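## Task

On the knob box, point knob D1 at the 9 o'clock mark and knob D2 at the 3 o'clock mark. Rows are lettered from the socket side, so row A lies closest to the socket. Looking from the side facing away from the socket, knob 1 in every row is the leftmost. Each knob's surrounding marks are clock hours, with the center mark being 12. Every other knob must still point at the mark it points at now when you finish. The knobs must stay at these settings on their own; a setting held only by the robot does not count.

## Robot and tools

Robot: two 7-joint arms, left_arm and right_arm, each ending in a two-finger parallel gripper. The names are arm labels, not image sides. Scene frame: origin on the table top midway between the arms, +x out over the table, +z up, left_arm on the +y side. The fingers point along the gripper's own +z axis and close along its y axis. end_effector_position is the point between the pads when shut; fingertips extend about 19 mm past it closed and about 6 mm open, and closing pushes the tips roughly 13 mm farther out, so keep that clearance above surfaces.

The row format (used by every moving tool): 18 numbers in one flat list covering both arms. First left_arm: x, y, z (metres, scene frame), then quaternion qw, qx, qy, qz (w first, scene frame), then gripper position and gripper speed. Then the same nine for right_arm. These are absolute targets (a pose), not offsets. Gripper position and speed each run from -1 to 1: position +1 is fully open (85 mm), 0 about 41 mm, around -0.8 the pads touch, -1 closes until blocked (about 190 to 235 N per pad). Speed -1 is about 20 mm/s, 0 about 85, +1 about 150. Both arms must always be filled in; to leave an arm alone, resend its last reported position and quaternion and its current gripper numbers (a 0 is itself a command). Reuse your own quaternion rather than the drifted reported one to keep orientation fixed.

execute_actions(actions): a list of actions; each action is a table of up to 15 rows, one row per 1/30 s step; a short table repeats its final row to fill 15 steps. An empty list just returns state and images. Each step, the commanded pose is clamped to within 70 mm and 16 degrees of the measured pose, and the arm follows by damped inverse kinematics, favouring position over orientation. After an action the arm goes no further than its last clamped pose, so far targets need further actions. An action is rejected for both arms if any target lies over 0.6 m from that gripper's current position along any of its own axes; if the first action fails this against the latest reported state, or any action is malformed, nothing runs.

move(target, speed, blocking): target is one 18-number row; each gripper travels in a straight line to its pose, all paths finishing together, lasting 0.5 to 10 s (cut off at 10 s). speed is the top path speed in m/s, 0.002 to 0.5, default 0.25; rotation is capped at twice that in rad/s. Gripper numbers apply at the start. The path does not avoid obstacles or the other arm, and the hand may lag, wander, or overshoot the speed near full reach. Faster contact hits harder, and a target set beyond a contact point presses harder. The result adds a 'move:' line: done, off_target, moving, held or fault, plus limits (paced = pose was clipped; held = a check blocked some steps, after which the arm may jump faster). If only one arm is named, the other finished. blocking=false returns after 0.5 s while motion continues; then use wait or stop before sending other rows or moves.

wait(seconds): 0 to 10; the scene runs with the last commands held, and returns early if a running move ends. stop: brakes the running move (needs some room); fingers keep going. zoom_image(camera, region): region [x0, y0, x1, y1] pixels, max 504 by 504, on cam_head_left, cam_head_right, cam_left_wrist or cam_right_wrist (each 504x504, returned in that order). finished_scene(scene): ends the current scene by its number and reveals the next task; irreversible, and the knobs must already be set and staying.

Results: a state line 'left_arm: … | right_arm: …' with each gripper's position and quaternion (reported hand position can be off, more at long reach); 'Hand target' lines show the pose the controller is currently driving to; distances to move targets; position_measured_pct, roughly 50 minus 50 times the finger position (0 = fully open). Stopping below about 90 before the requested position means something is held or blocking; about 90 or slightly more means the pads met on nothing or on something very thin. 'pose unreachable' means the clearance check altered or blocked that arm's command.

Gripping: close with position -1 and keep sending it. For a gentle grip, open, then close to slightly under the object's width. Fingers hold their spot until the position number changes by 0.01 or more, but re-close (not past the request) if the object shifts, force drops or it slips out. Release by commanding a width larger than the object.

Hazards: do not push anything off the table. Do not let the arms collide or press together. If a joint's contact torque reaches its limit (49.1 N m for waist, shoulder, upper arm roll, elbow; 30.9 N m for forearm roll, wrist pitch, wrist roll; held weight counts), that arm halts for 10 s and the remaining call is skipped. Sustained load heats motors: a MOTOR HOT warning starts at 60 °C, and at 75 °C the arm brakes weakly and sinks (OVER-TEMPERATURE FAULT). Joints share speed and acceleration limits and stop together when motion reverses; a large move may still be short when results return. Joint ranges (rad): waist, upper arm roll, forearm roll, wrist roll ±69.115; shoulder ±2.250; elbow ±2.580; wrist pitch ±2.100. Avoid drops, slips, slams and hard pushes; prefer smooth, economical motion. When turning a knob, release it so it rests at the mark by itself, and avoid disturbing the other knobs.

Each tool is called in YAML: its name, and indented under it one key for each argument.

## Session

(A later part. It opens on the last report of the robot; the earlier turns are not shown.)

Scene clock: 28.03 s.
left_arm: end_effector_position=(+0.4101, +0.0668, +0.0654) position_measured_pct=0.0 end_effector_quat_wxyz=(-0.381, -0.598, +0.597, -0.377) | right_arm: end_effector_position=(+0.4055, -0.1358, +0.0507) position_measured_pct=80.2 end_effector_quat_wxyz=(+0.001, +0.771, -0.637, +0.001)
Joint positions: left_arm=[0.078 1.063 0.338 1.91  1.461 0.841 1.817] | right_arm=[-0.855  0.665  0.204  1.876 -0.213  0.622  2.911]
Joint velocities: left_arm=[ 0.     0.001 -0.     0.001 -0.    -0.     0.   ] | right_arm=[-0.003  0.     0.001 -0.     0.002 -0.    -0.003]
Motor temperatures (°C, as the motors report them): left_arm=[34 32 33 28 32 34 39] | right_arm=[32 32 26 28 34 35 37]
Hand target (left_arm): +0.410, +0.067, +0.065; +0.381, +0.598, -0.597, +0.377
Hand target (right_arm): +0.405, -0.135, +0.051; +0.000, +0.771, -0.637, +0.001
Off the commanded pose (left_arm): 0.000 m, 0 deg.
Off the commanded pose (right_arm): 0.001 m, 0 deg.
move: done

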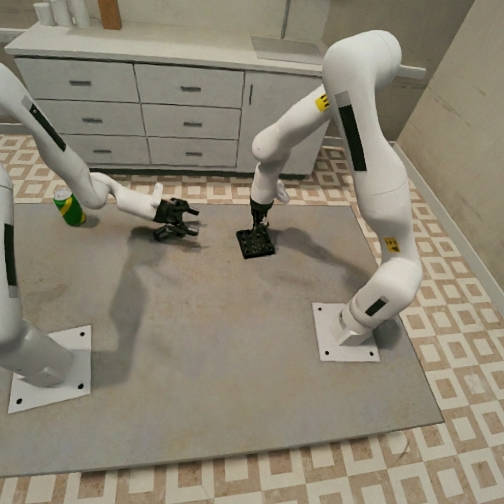

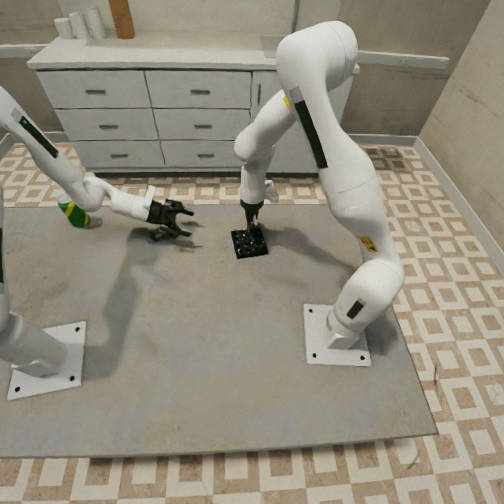

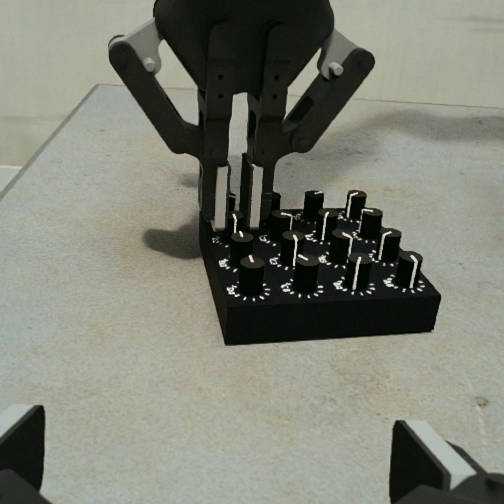

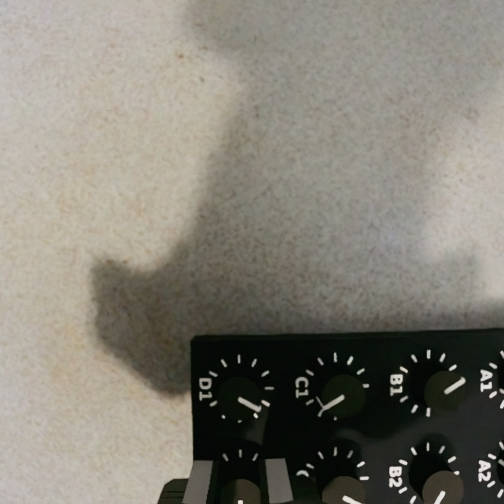

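execute_actions:
  actions:
    - [[0.4101,0.0668,0.0654,0.381,0.598,-0.597,0.377,1,0,0.4054,-0.1354,0.0512,0,0.7716,-0.6361,0,-0.5,-0.5]]
    - [[0.4101,0.0668,0.0654,0.381,0.598,-0.597,0.377,1,0,0.4054,-0.1354,0.053,0,0.7716,-0.6361,0,-0.5,-0.5],[0.4101,0.0668,0.0654,0.381,0.598,-0.597,0.377,1,0,0.4054,-0.1354,0.055,0,0.7716,-0.6361,0,-0.5,-0.5],[0.4101,0.0668,0.0654,0.381,0.598,-0.597,0.377,1,0,0.4054,-0.1354,0.057,0,0.7716,-0.6361,0,-0.5,-0.5],[0.4101,0.0668,0.0654,0.381,0.598,-0.597,0.377,1,0,0.4054,-0.1354,0.059,0,0.7716,-0.6361,0,-0.5,-0.5],[0.4101,0.0668,0.0654,0.381,0.598,-0.597,0.377,1,0,0.4054,-0.1354,0.061,0,0.7716,-0.6361,0,-0.5,-0.5],[0.4101,0.0668,0.0654,0.381,0.598,-0.597,0.377,1,0,0.4054,-0.1354,0.063,0,0.7716,-0.6361,0,-0.5,-0.5]]

move:
  target: [0.4101,0.0668,0.0654,0.381,0.598,-0.597,0.377,1,0,0.4100,-0.1617,0.063,0,0.6756,-0.7373,0,-0.5,-0.5]
  speed: 0.15

zoom_image:
  camera: "cam_right_wrist"
  region: [140, 364, 400, 504]

zoom_image:
  camera: "cam_left_wrist"
  region: [180, 140, 320, 280]

Scene clock: 30.13 s.
left_arm: end_effector_position=(+0.4101, +0.0668, +0.0654) position_measured_pct=0.0 end_effector_quat_wxyz=(-0.381, -0.598, +0.597, -0.377) | right_arm: end_effector_position=(+0.4054, -0.1354, +0.0629) position_measured_pct=75.0 end_effector_quat_wxyz=(+0.000, +0.772, -0.636, -0.000)
Joint positions: left_arm=[0.078 1.063 0.338 1.91  1.461 0.841 1.817] | right_arm=[-0.859  0.641  0.21   1.868 -0.206  0.654  2.907]
Joint velocities: left_arm=[ 0.001  0.    -0.     0.    -0.    -0.     0.   ] | right_arm=[-0.001 -0.002  0.001 -0.     0.     0.001 -0.001]
Motor temperatures (°C, as the motors report them): left_arm=[34 32 33 28 32 34 39] | right_arm=[32 32 26 28 34 35 37]
Hand target (left_arm): +0.410, +0.067, +0.065; +0.381, +0.598, -0.597, +0.377
Hand target (right_arm): +0.405, -0.135, +0.063; +0.000, +0.772, -0.636, +0.000
Off the commanded pose (left_arm): 0.000 m, 0 deg.
Off the commanded pose (right_arm): 0.000 m, 0 deg.

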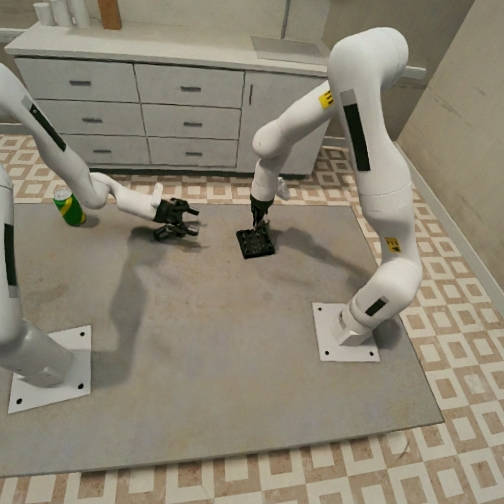

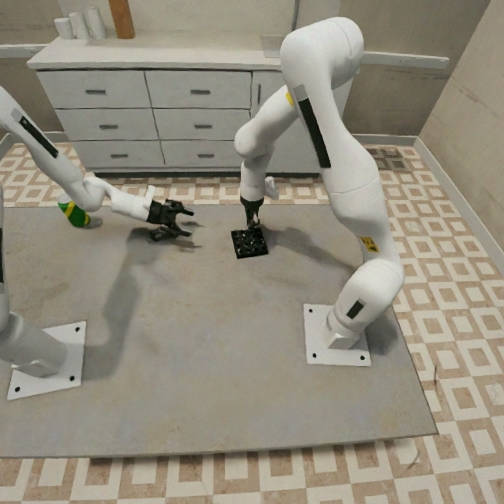

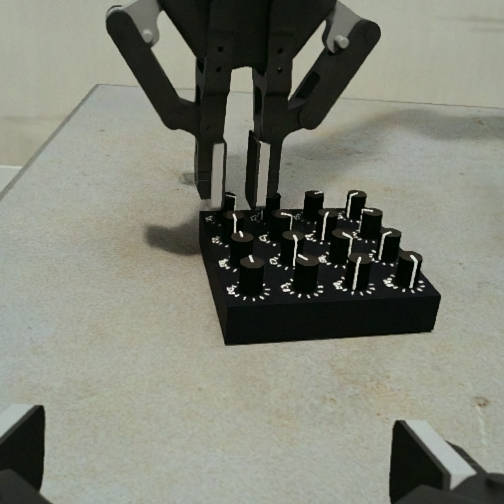

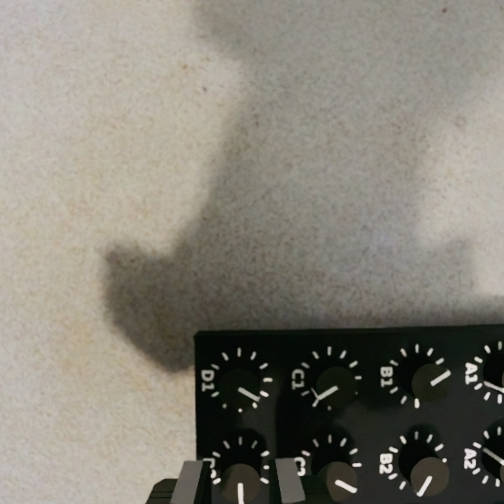

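Scene clock: 31.37 s.
left_arm: end_effector_position=(+0.4101, +0.0668, +0.0654) position_measured_pct=0.0 end_effector_quat_wxyz=(-0.381, -0.598, +0.597, -0.377) | right_arm: end_effector_position=(+0.4101, -0.1617, +0.0630) position_measured_pct=75.0 end_effector_quat_wxyz=(-0.000, +0.676, -0.737, +0.000)
Joint positions: left_arm=[0.078 1.063 0.338 1.91  1.461 0.841 1.817] | right_arm=[-0.853  0.634  0.282  1.902 -0.279  0.643  2.754]
Joint velocities: left_arm=[-0.001  0.     0.    -0.001  0.     0.001  0.001] | right_arm=[ 0.    -0.    -0.    -0.     0.    -0.    -0.001]
Motor temperatures (°C, as the motors report them): left_arm=[34 32 33 28 32 34 39] | right_arm=[32 32 26 28 34 35 37]
Hand target (left_arm): +0.410, +0.067, +0.065; +0.381, +0.598, -0.597, +0.377
Hand target (right_arm): +0.410, -0.162, +0.063; +0.000, -0.676, +0.737, -0.000
Off the commanded pose (left_arm): 0.000 m, 0 deg.
Off the commanded pose (right_arm): 0.000 m, 0 deg.
move: done

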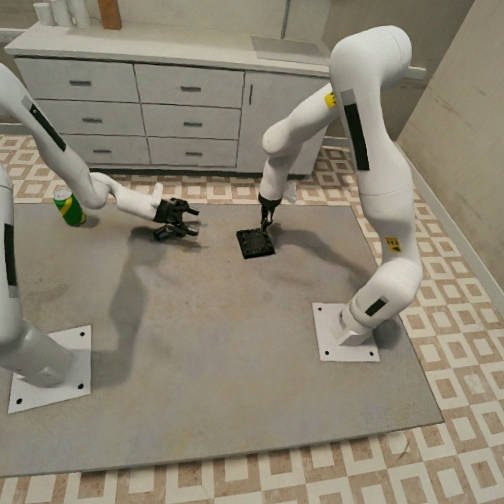

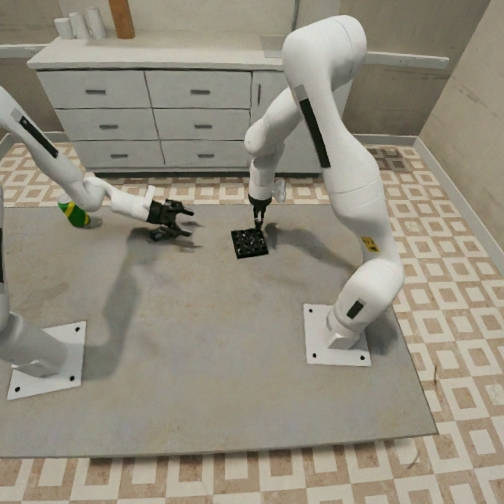

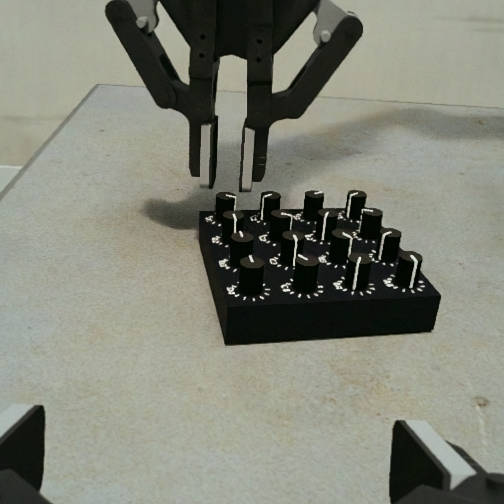

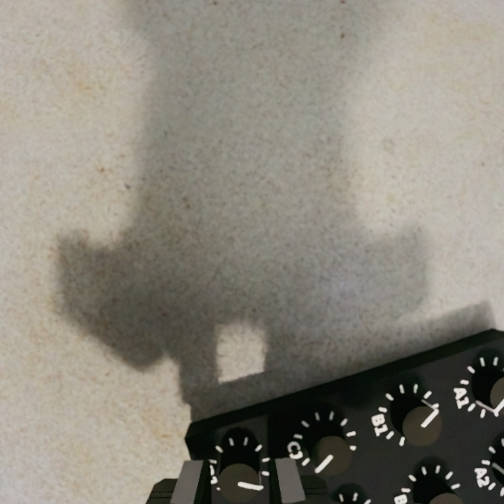

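Region (140, 364, 400, 504) of cam_right_wrist's 504x504 image, scaled by 1.938; it fills the top 271 rows of this view, and the rest is white.

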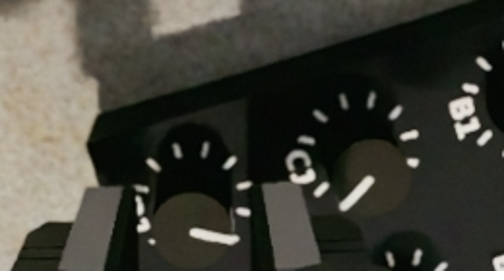

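Region (180, 140, 320, 280) of cam_left_wrist's 504x504 image, scaled by 3.600.

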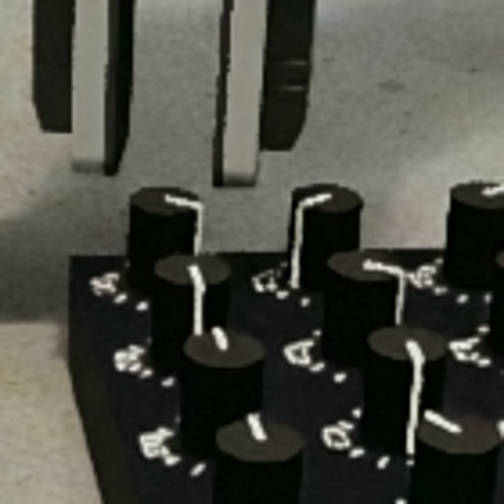

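move:
  target: [0.4101,0.0668,0.0654,0.381,0.598,-0.597,0.377,1,0,0.4103,-0.1618,0.0512,0,0.6756,-0.7373,0,-0.5,-0.5]
  speed: 0.04

move:
  target: [0.4101,0.0668,0.0654,0.381,0.598,-0.597,0.377,1,0,0.4103,-0.1618,0.0512,0,0.6756,-0.7373,0,-0.62,-1]
  speed: 0.04

Scene clock: 32.43 s.
left_arm: end_effector_position=(+0.4101, +0.0668, +0.0654) position_measured_pct=0.0 end_effector_quat_wxyz=(-0.381, -0.598, +0.597, -0.377) | right_arm: end_effector_position=(+0.4103, -0.1617, +0.0513) position_measured_pct=75.0 end_effector_quat_wxyz=(-0.000, +0.676, -0.737, -0.000)
Joint positions: left_arm=[0.078 1.063 0.338 1.91  1.461 0.841 1.817] | right_arm=[-0.845  0.658  0.271  1.909 -0.289  0.612  2.763]
Joint velocities: left_arm=[ 0.    -0.001 -0.     0.001  0.    -0.001  0.001] | right_arm=[ 0.001  0.002  0.001  0.001 -0.    -0.001  0.001]
Motor temperatures (°C, as the motors report them): left_arm=[34 32 33 28 32 34 39] | right_arm=[32 32 26 28 34 35 37]
Hand target (left_arm): +0.410, +0.067, +0.065; +0.381, +0.598, -0.597, +0.377
Hand target (right_arm): +0.410, -0.162, +0.051; -0.000, -0.676, +0.737, +0.000
Off the commanded pose (left_arm): 0.000 m, 0 deg.
Off the commanded pose (right_arm): 0.000 m, 0 deg.
move: done

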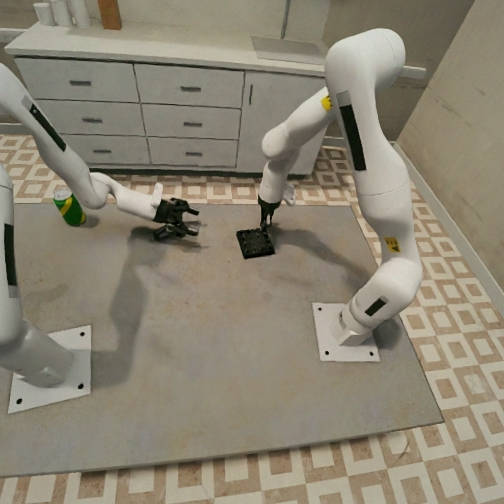

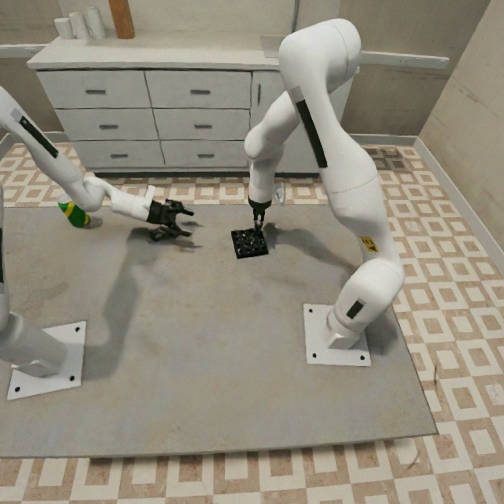

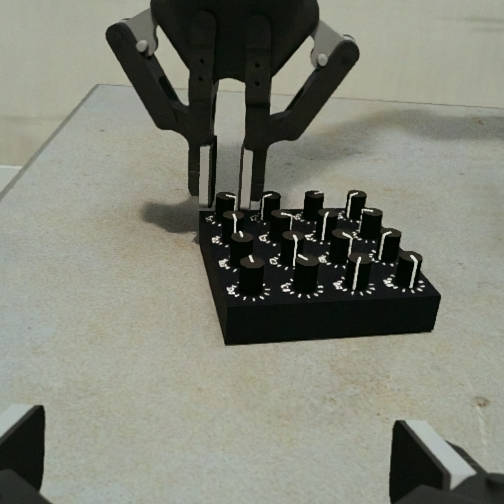

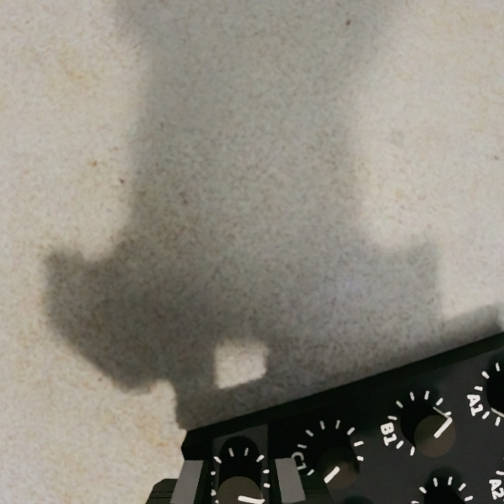

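Scene clock: 33.13 s.
left_arm: end_effector_position=(+0.4101, +0.0668, +0.0654) position_measured_pct=0.0 end_effector_quat_wxyz=(-0.381, -0.598, +0.597, -0.377) | right_arm: end_effector_position=(+0.4105, -0.1618, +0.0513) position_measured_pct=80.2 end_effector_quat_wxyz=(-0.000, +0.676, -0.737, +0.000)
Joint positions: left_arm=[0.078 1.063 0.338 1.91  1.461 0.841 1.817] | right_arm=[-0.844  0.658  0.271  1.909 -0.289  0.612  2.763]
Joint velocities: left_arm=[ 0.    -0.001 -0.    -0.001  0.    -0.     0.   ] | right_arm=[ 0.001  0.    -0.001 -0.     0.    -0.    -0.001]
Motor temperatures (°C, as the motors report them): left_arm=[34 32 33 28 32 34 39] | right_arm=[32 32 26 28 34 35 37]
Hand target (left_arm): +0.410, +0.067, +0.065; +0.381, +0.598, -0.597, +0.377
Hand target (right_arm): +0.410, -0.162, +0.051; +0.000, -0.676, +0.737, +0.000
Off the commanded pose (left_arm): 0.000 m, 0 deg.
Off the commanded pose (right_arm): 0.000 m, 0 deg.
move: done

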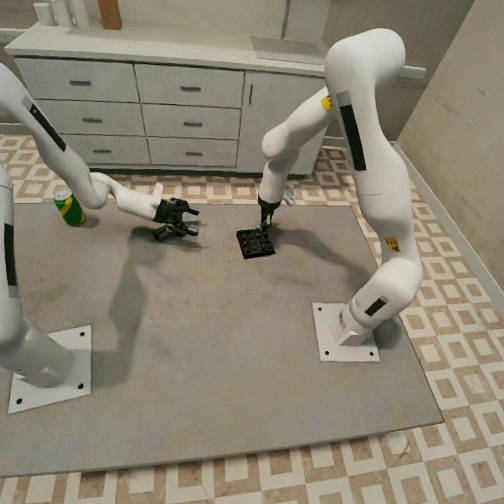

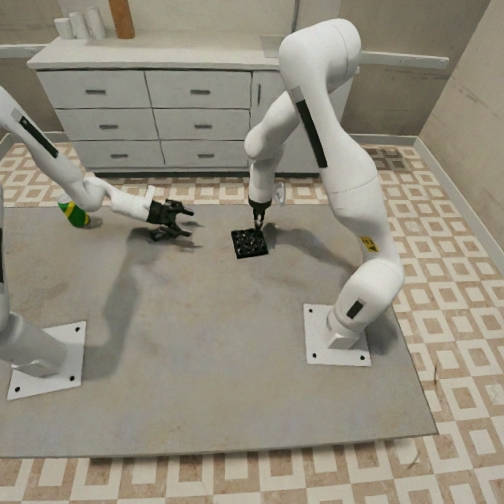

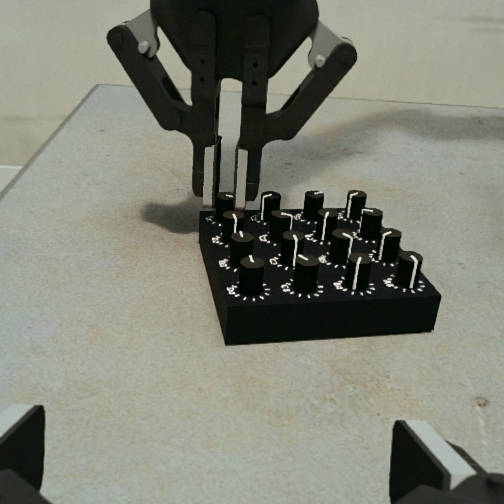

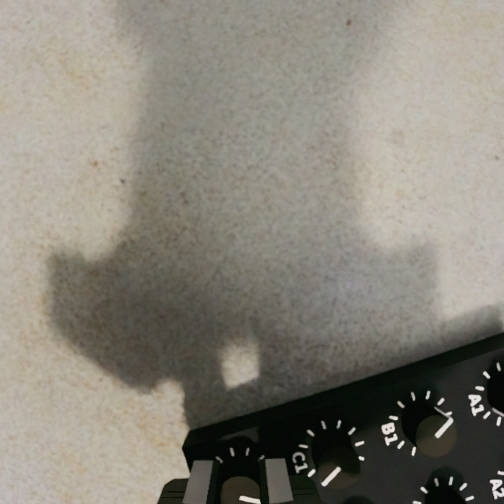

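move:
  target: [0.4101,0.0668,0.0654,0.381,0.598,-0.597,0.377,1,0,0.4103,-0.1618,0.0512,0,0.9744,0.2250,0,-0.62,-1]
  speed: 0.25

Scene clock: 38.10 s.
left_arm: end_effector_position=(+0.4101, +0.0668, +0.0654) position_measured_pct=0.0 end_effector_quat_wxyz=(-0.381, -0.598, +0.597, -0.377) | right_arm: end_effector_position=(+0.4101, -0.1614, +0.0517) position_measured_pct=80.2 end_effector_quat_wxyz=(-0.001, +0.974, +0.225, +0.000)
Joint positions: left_arm=[0.078 1.063 0.338 1.91  1.461 0.841 1.817] | right_arm=[-0.446  0.657 -0.308  1.894  0.315  0.637  4.317]
Joint velocities: left_arm=[-0.     0.001  0.    -0.    -0.001 -0.001  0.   ] | right_arm=[ 0.003  0.    -0.002 -0.001 -0.002  0.     0.001]
Motor temperatures (°C, as the motors report them): left_arm=[34 32 33 28 32 34 39] | right_arm=[32 32 26 28 34 35 37]
Hand target (left_arm): +0.410, +0.067, +0.065; +0.381, +0.598, -0.597, +0.377
Hand target (right_arm): +0.410, -0.161, +0.052; -0.001, +0.974, +0.226, -0.000
Off the commanded pose (left_arm): 0.000 m, 0 deg.
Off the commanded pose (right_arm): 0.001 m, 0 deg.
move: done

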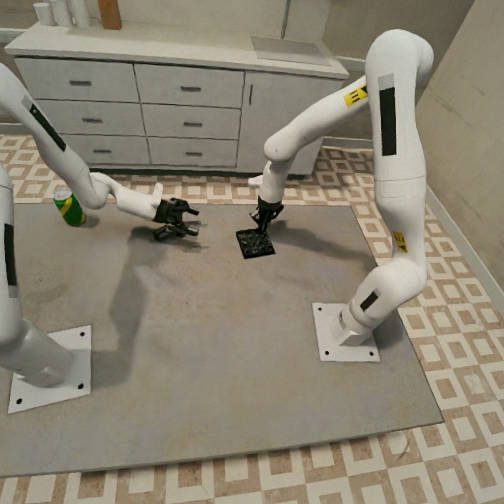

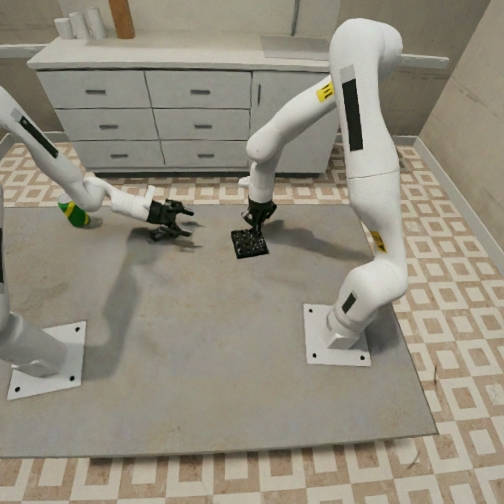

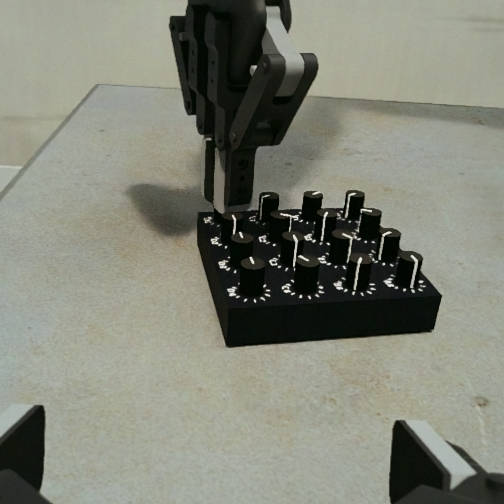

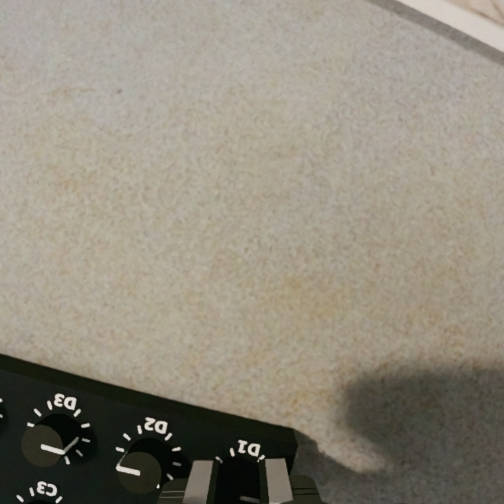

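Release, lift, and look from above.

execute_actions:
  actions:
    - [[0.4101,0.0668,0.0654,0.381,0.598,-0.597,0.377,1,0,0.4102,-0.1615,0.0515,0,0.9744,0.2250,0,-0.52,-0.5]]
    - [[0.4101,0.0668,0.0654,0.381,0.598,-0.597,0.377,1,0,0.4102,-0.1615,0.053,0,0.9744,0.2250,0,-0.52,-0.5],[0.4101,0.0668,0.0654,0.381,0.598,-0.597,0.377,1,0,0.4102,-0.1615,0.055,0,0.9744,0.2250,0,-0.52,-0.5],[0.4101,0.0668,0.0654,0.381,0.598,-0.597,0.377,1,0,0.4102,-0.1615,0.057,0,0.9744,0.2250,0,-0.52,-0.5],[0.4101,0.0668,0.0654,0.381,0.598,-0.597,0.377,1,0,0.4102,-0.1615,0.059,0,0.9744,0.2250,0,-0.52,-0.5],[0.4101,0.0668,0.0654,0.381,0.598,-0.597,0.377,1,0,0.4102,-0.1615,0.062,0,0.9744,0.2250,0,-0.52,-0.5],[0.4101,0.0668,0.0654,0.381,0.598,-0.597,0.377,1,0,0.4102,-0.1615,0.065,0,0.9744,0.2250,0,-0.52,-0.5]]

move:
  target: [0.4101,0.0668,0.0654,0.381,0.598,-0.597,0.377,1,0,0.345,-0.175,0.095,0,0.9744,0.2250,0,-0.52,-0.5]
  speed: 0.2

Scene clock: 39.60 s.
left_arm: end_effector_position=(+0.4101, +0.0668, +0.0654) position_measured_pct=0.0 end_effector_quat_wxyz=(-0.381, -0.598, +0.597, -0.377) | right_arm: end_effector_position=(+0.4102, -0.1615, +0.0648) position_measured_pct=76.2 end_effector_quat_wxyz=(+0.000, +0.974, +0.225, -0.000)
Joint positions: left_arm=[0.078 1.063 0.338 1.91  1.461 0.841 1.817] | right_arm=[-0.439  0.632 -0.319  1.884  0.302  0.673  4.327]
Joint velocities: left_arm=[-0.001  0.001  0.     0.001 -0.     0.    -0.   ] | right_arm=[-0.    -0.003  0.001 -0.001 -0.     0.    -0.   ]
Motor temperatures (°C, as the motors report them): left_arm=[34 32 33 28 32 34 39] | right_arm=[32 32 26 28 34 35 37]
Hand target (left_arm): +0.410, +0.067, +0.065; +0.381, +0.598, -0.597, +0.377
Hand target (right_arm): +0.410, -0.162, +0.065; +0.000, +0.974, +0.225, +0.000
Off the commanded pose (left_arm): 0.000 m, 0 deg.
Off the commanded pose (right_arm): 0.000 m, 0 deg.

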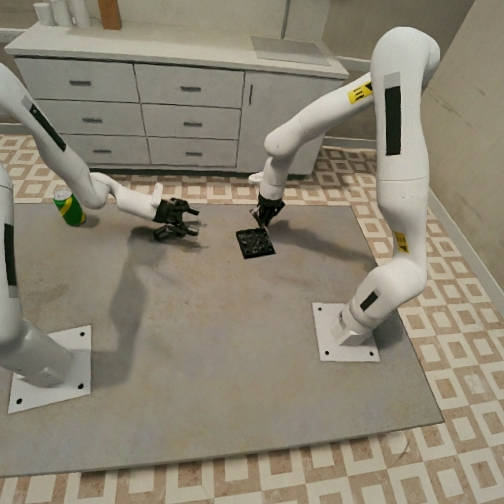

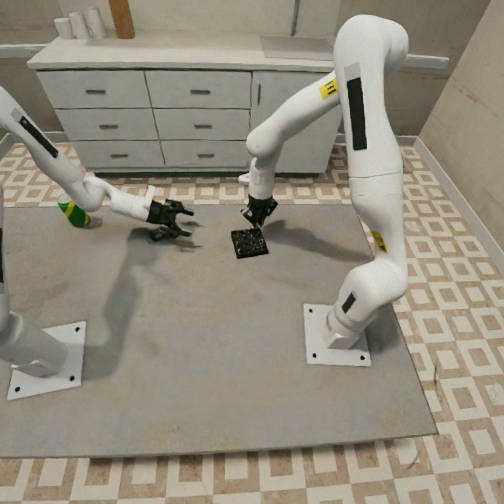

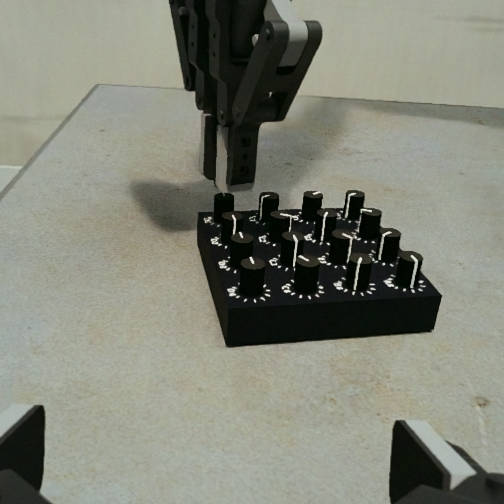

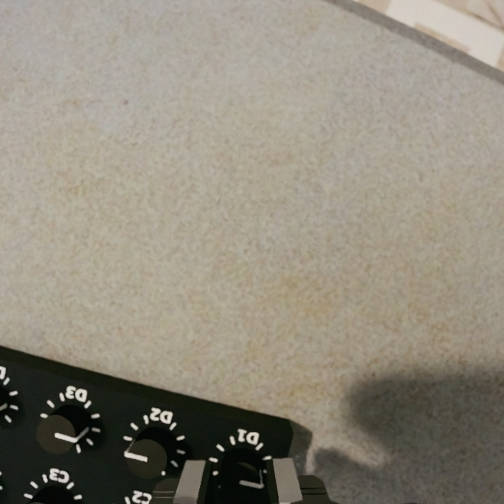

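Scene clock: 40.40 s.
left_arm: end_effector_position=(+0.4101, +0.0668, +0.0654) position_measured_pct=0.0 end_effector_quat_wxyz=(-0.381, -0.598, +0.597, -0.377) | right_arm: end_effector_position=(+0.3450, -0.1755, +0.0947) position_measured_pct=76.2 end_effector_quat_wxyz=(+0.000, +0.974, +0.225, -0.001)
Joint positions: left_arm=[0.078 1.063 0.338 1.91  1.461 0.841 1.817] | right_arm=[-0.456  0.474 -0.354  2.064  0.267  0.647  4.276]
Joint velocities: left_arm=[ 0.001  0.001 -0.     0.002  0.001 -0.002 -0.   ] | right_arm=[ 0.    -0.01  -0.001  0.001  0.    -0.    -0.001]
Motor temperatures (°C, as the motors report them): left_arm=[34 32 33 28 32 34 39] | right_arm=[32 32 26 28 34 35 37]
Hand target (left_arm): +0.410, +0.067, +0.065; +0.381, +0.598, -0.597, +0.377
Hand target (right_arm): +0.345, -0.175, +0.095; +0.000, +0.974, +0.225, +0.000
Off the commanded pose (left_arm): 0.000 m, 0 deg.
Off the commanded pose (right_arm): 0.001 m, 0 deg.
move: done

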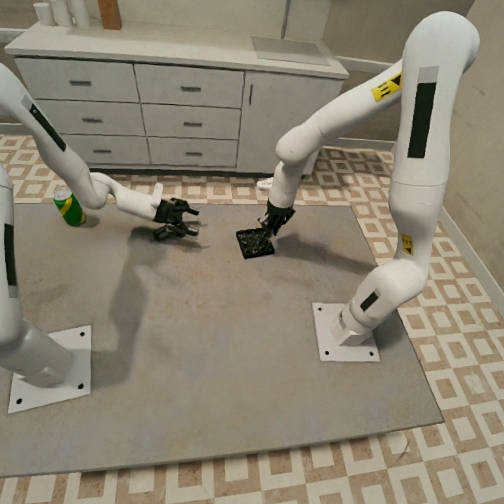

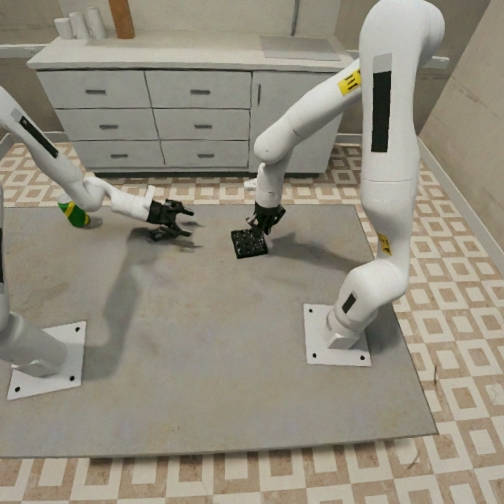

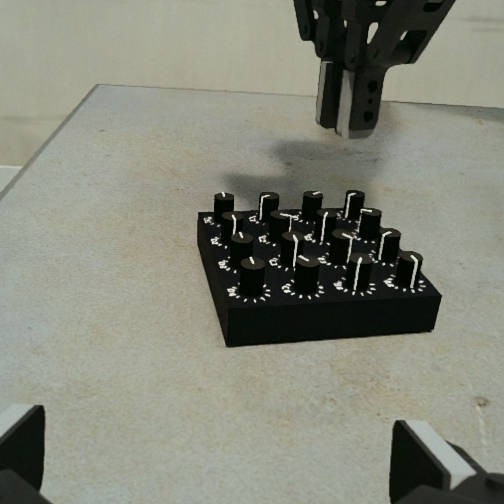

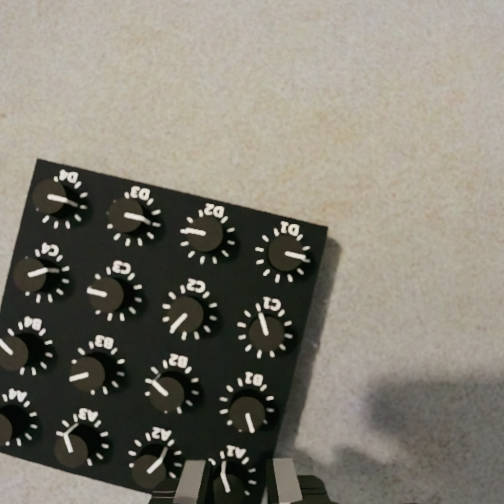

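zoom_image:
  camera: "cam_right_wrist"
  region: [80, 170, 340, 370]

zoom_image:
  camera: "cam_right_wrist"
  region: [170, 190, 330, 290]

Region (80, 170, 340, 370) of cam_right_wrist's 504x504 image, scaled by 1.938; it fills the top 388 rows of this view, and the rest is white.

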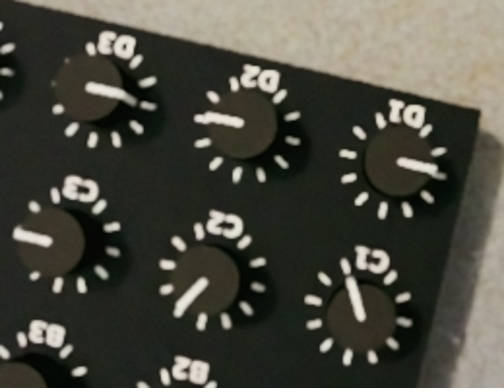

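Region (170, 190, 330, 290) of cam_right_wrist's 504x504 image, scaled by 3.150; it fills the top 315 rows of this view, and the rest is white.

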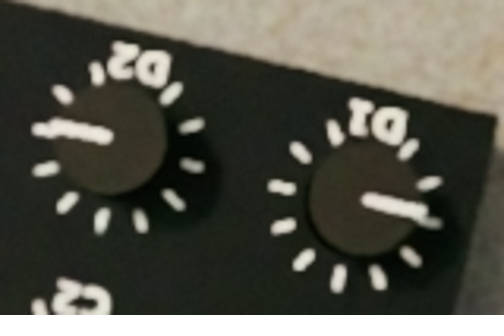

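zoom_image:
  camera: "cam_right_wrist"
  region: [175, 200, 245, 270]

zoom_image:
  camera: "cam_right_wrist"
  region: [80, 260, 150, 330]

Region (175, 200, 245, 270) of cam_right_wrist's 504x504 image, scaled by 7.200.

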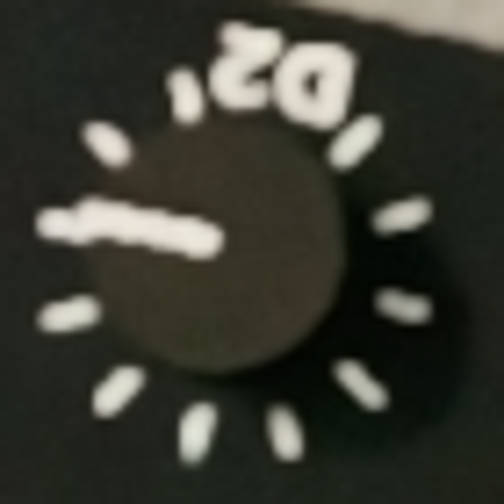

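Region (80, 260, 150, 330) of cam_right_wrist's 504x504 image, scaled by 7.200.

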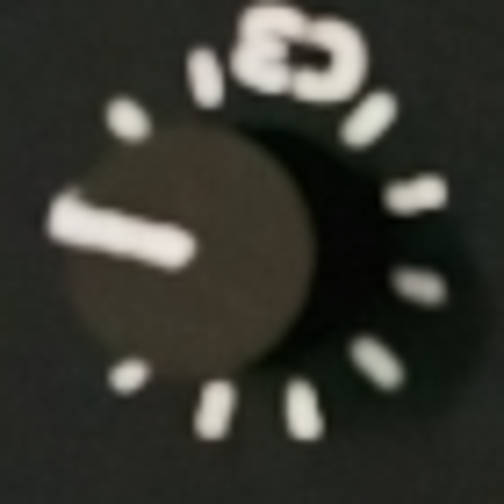

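finished_scene:
  scene: 1

The scene is finished: the task was done.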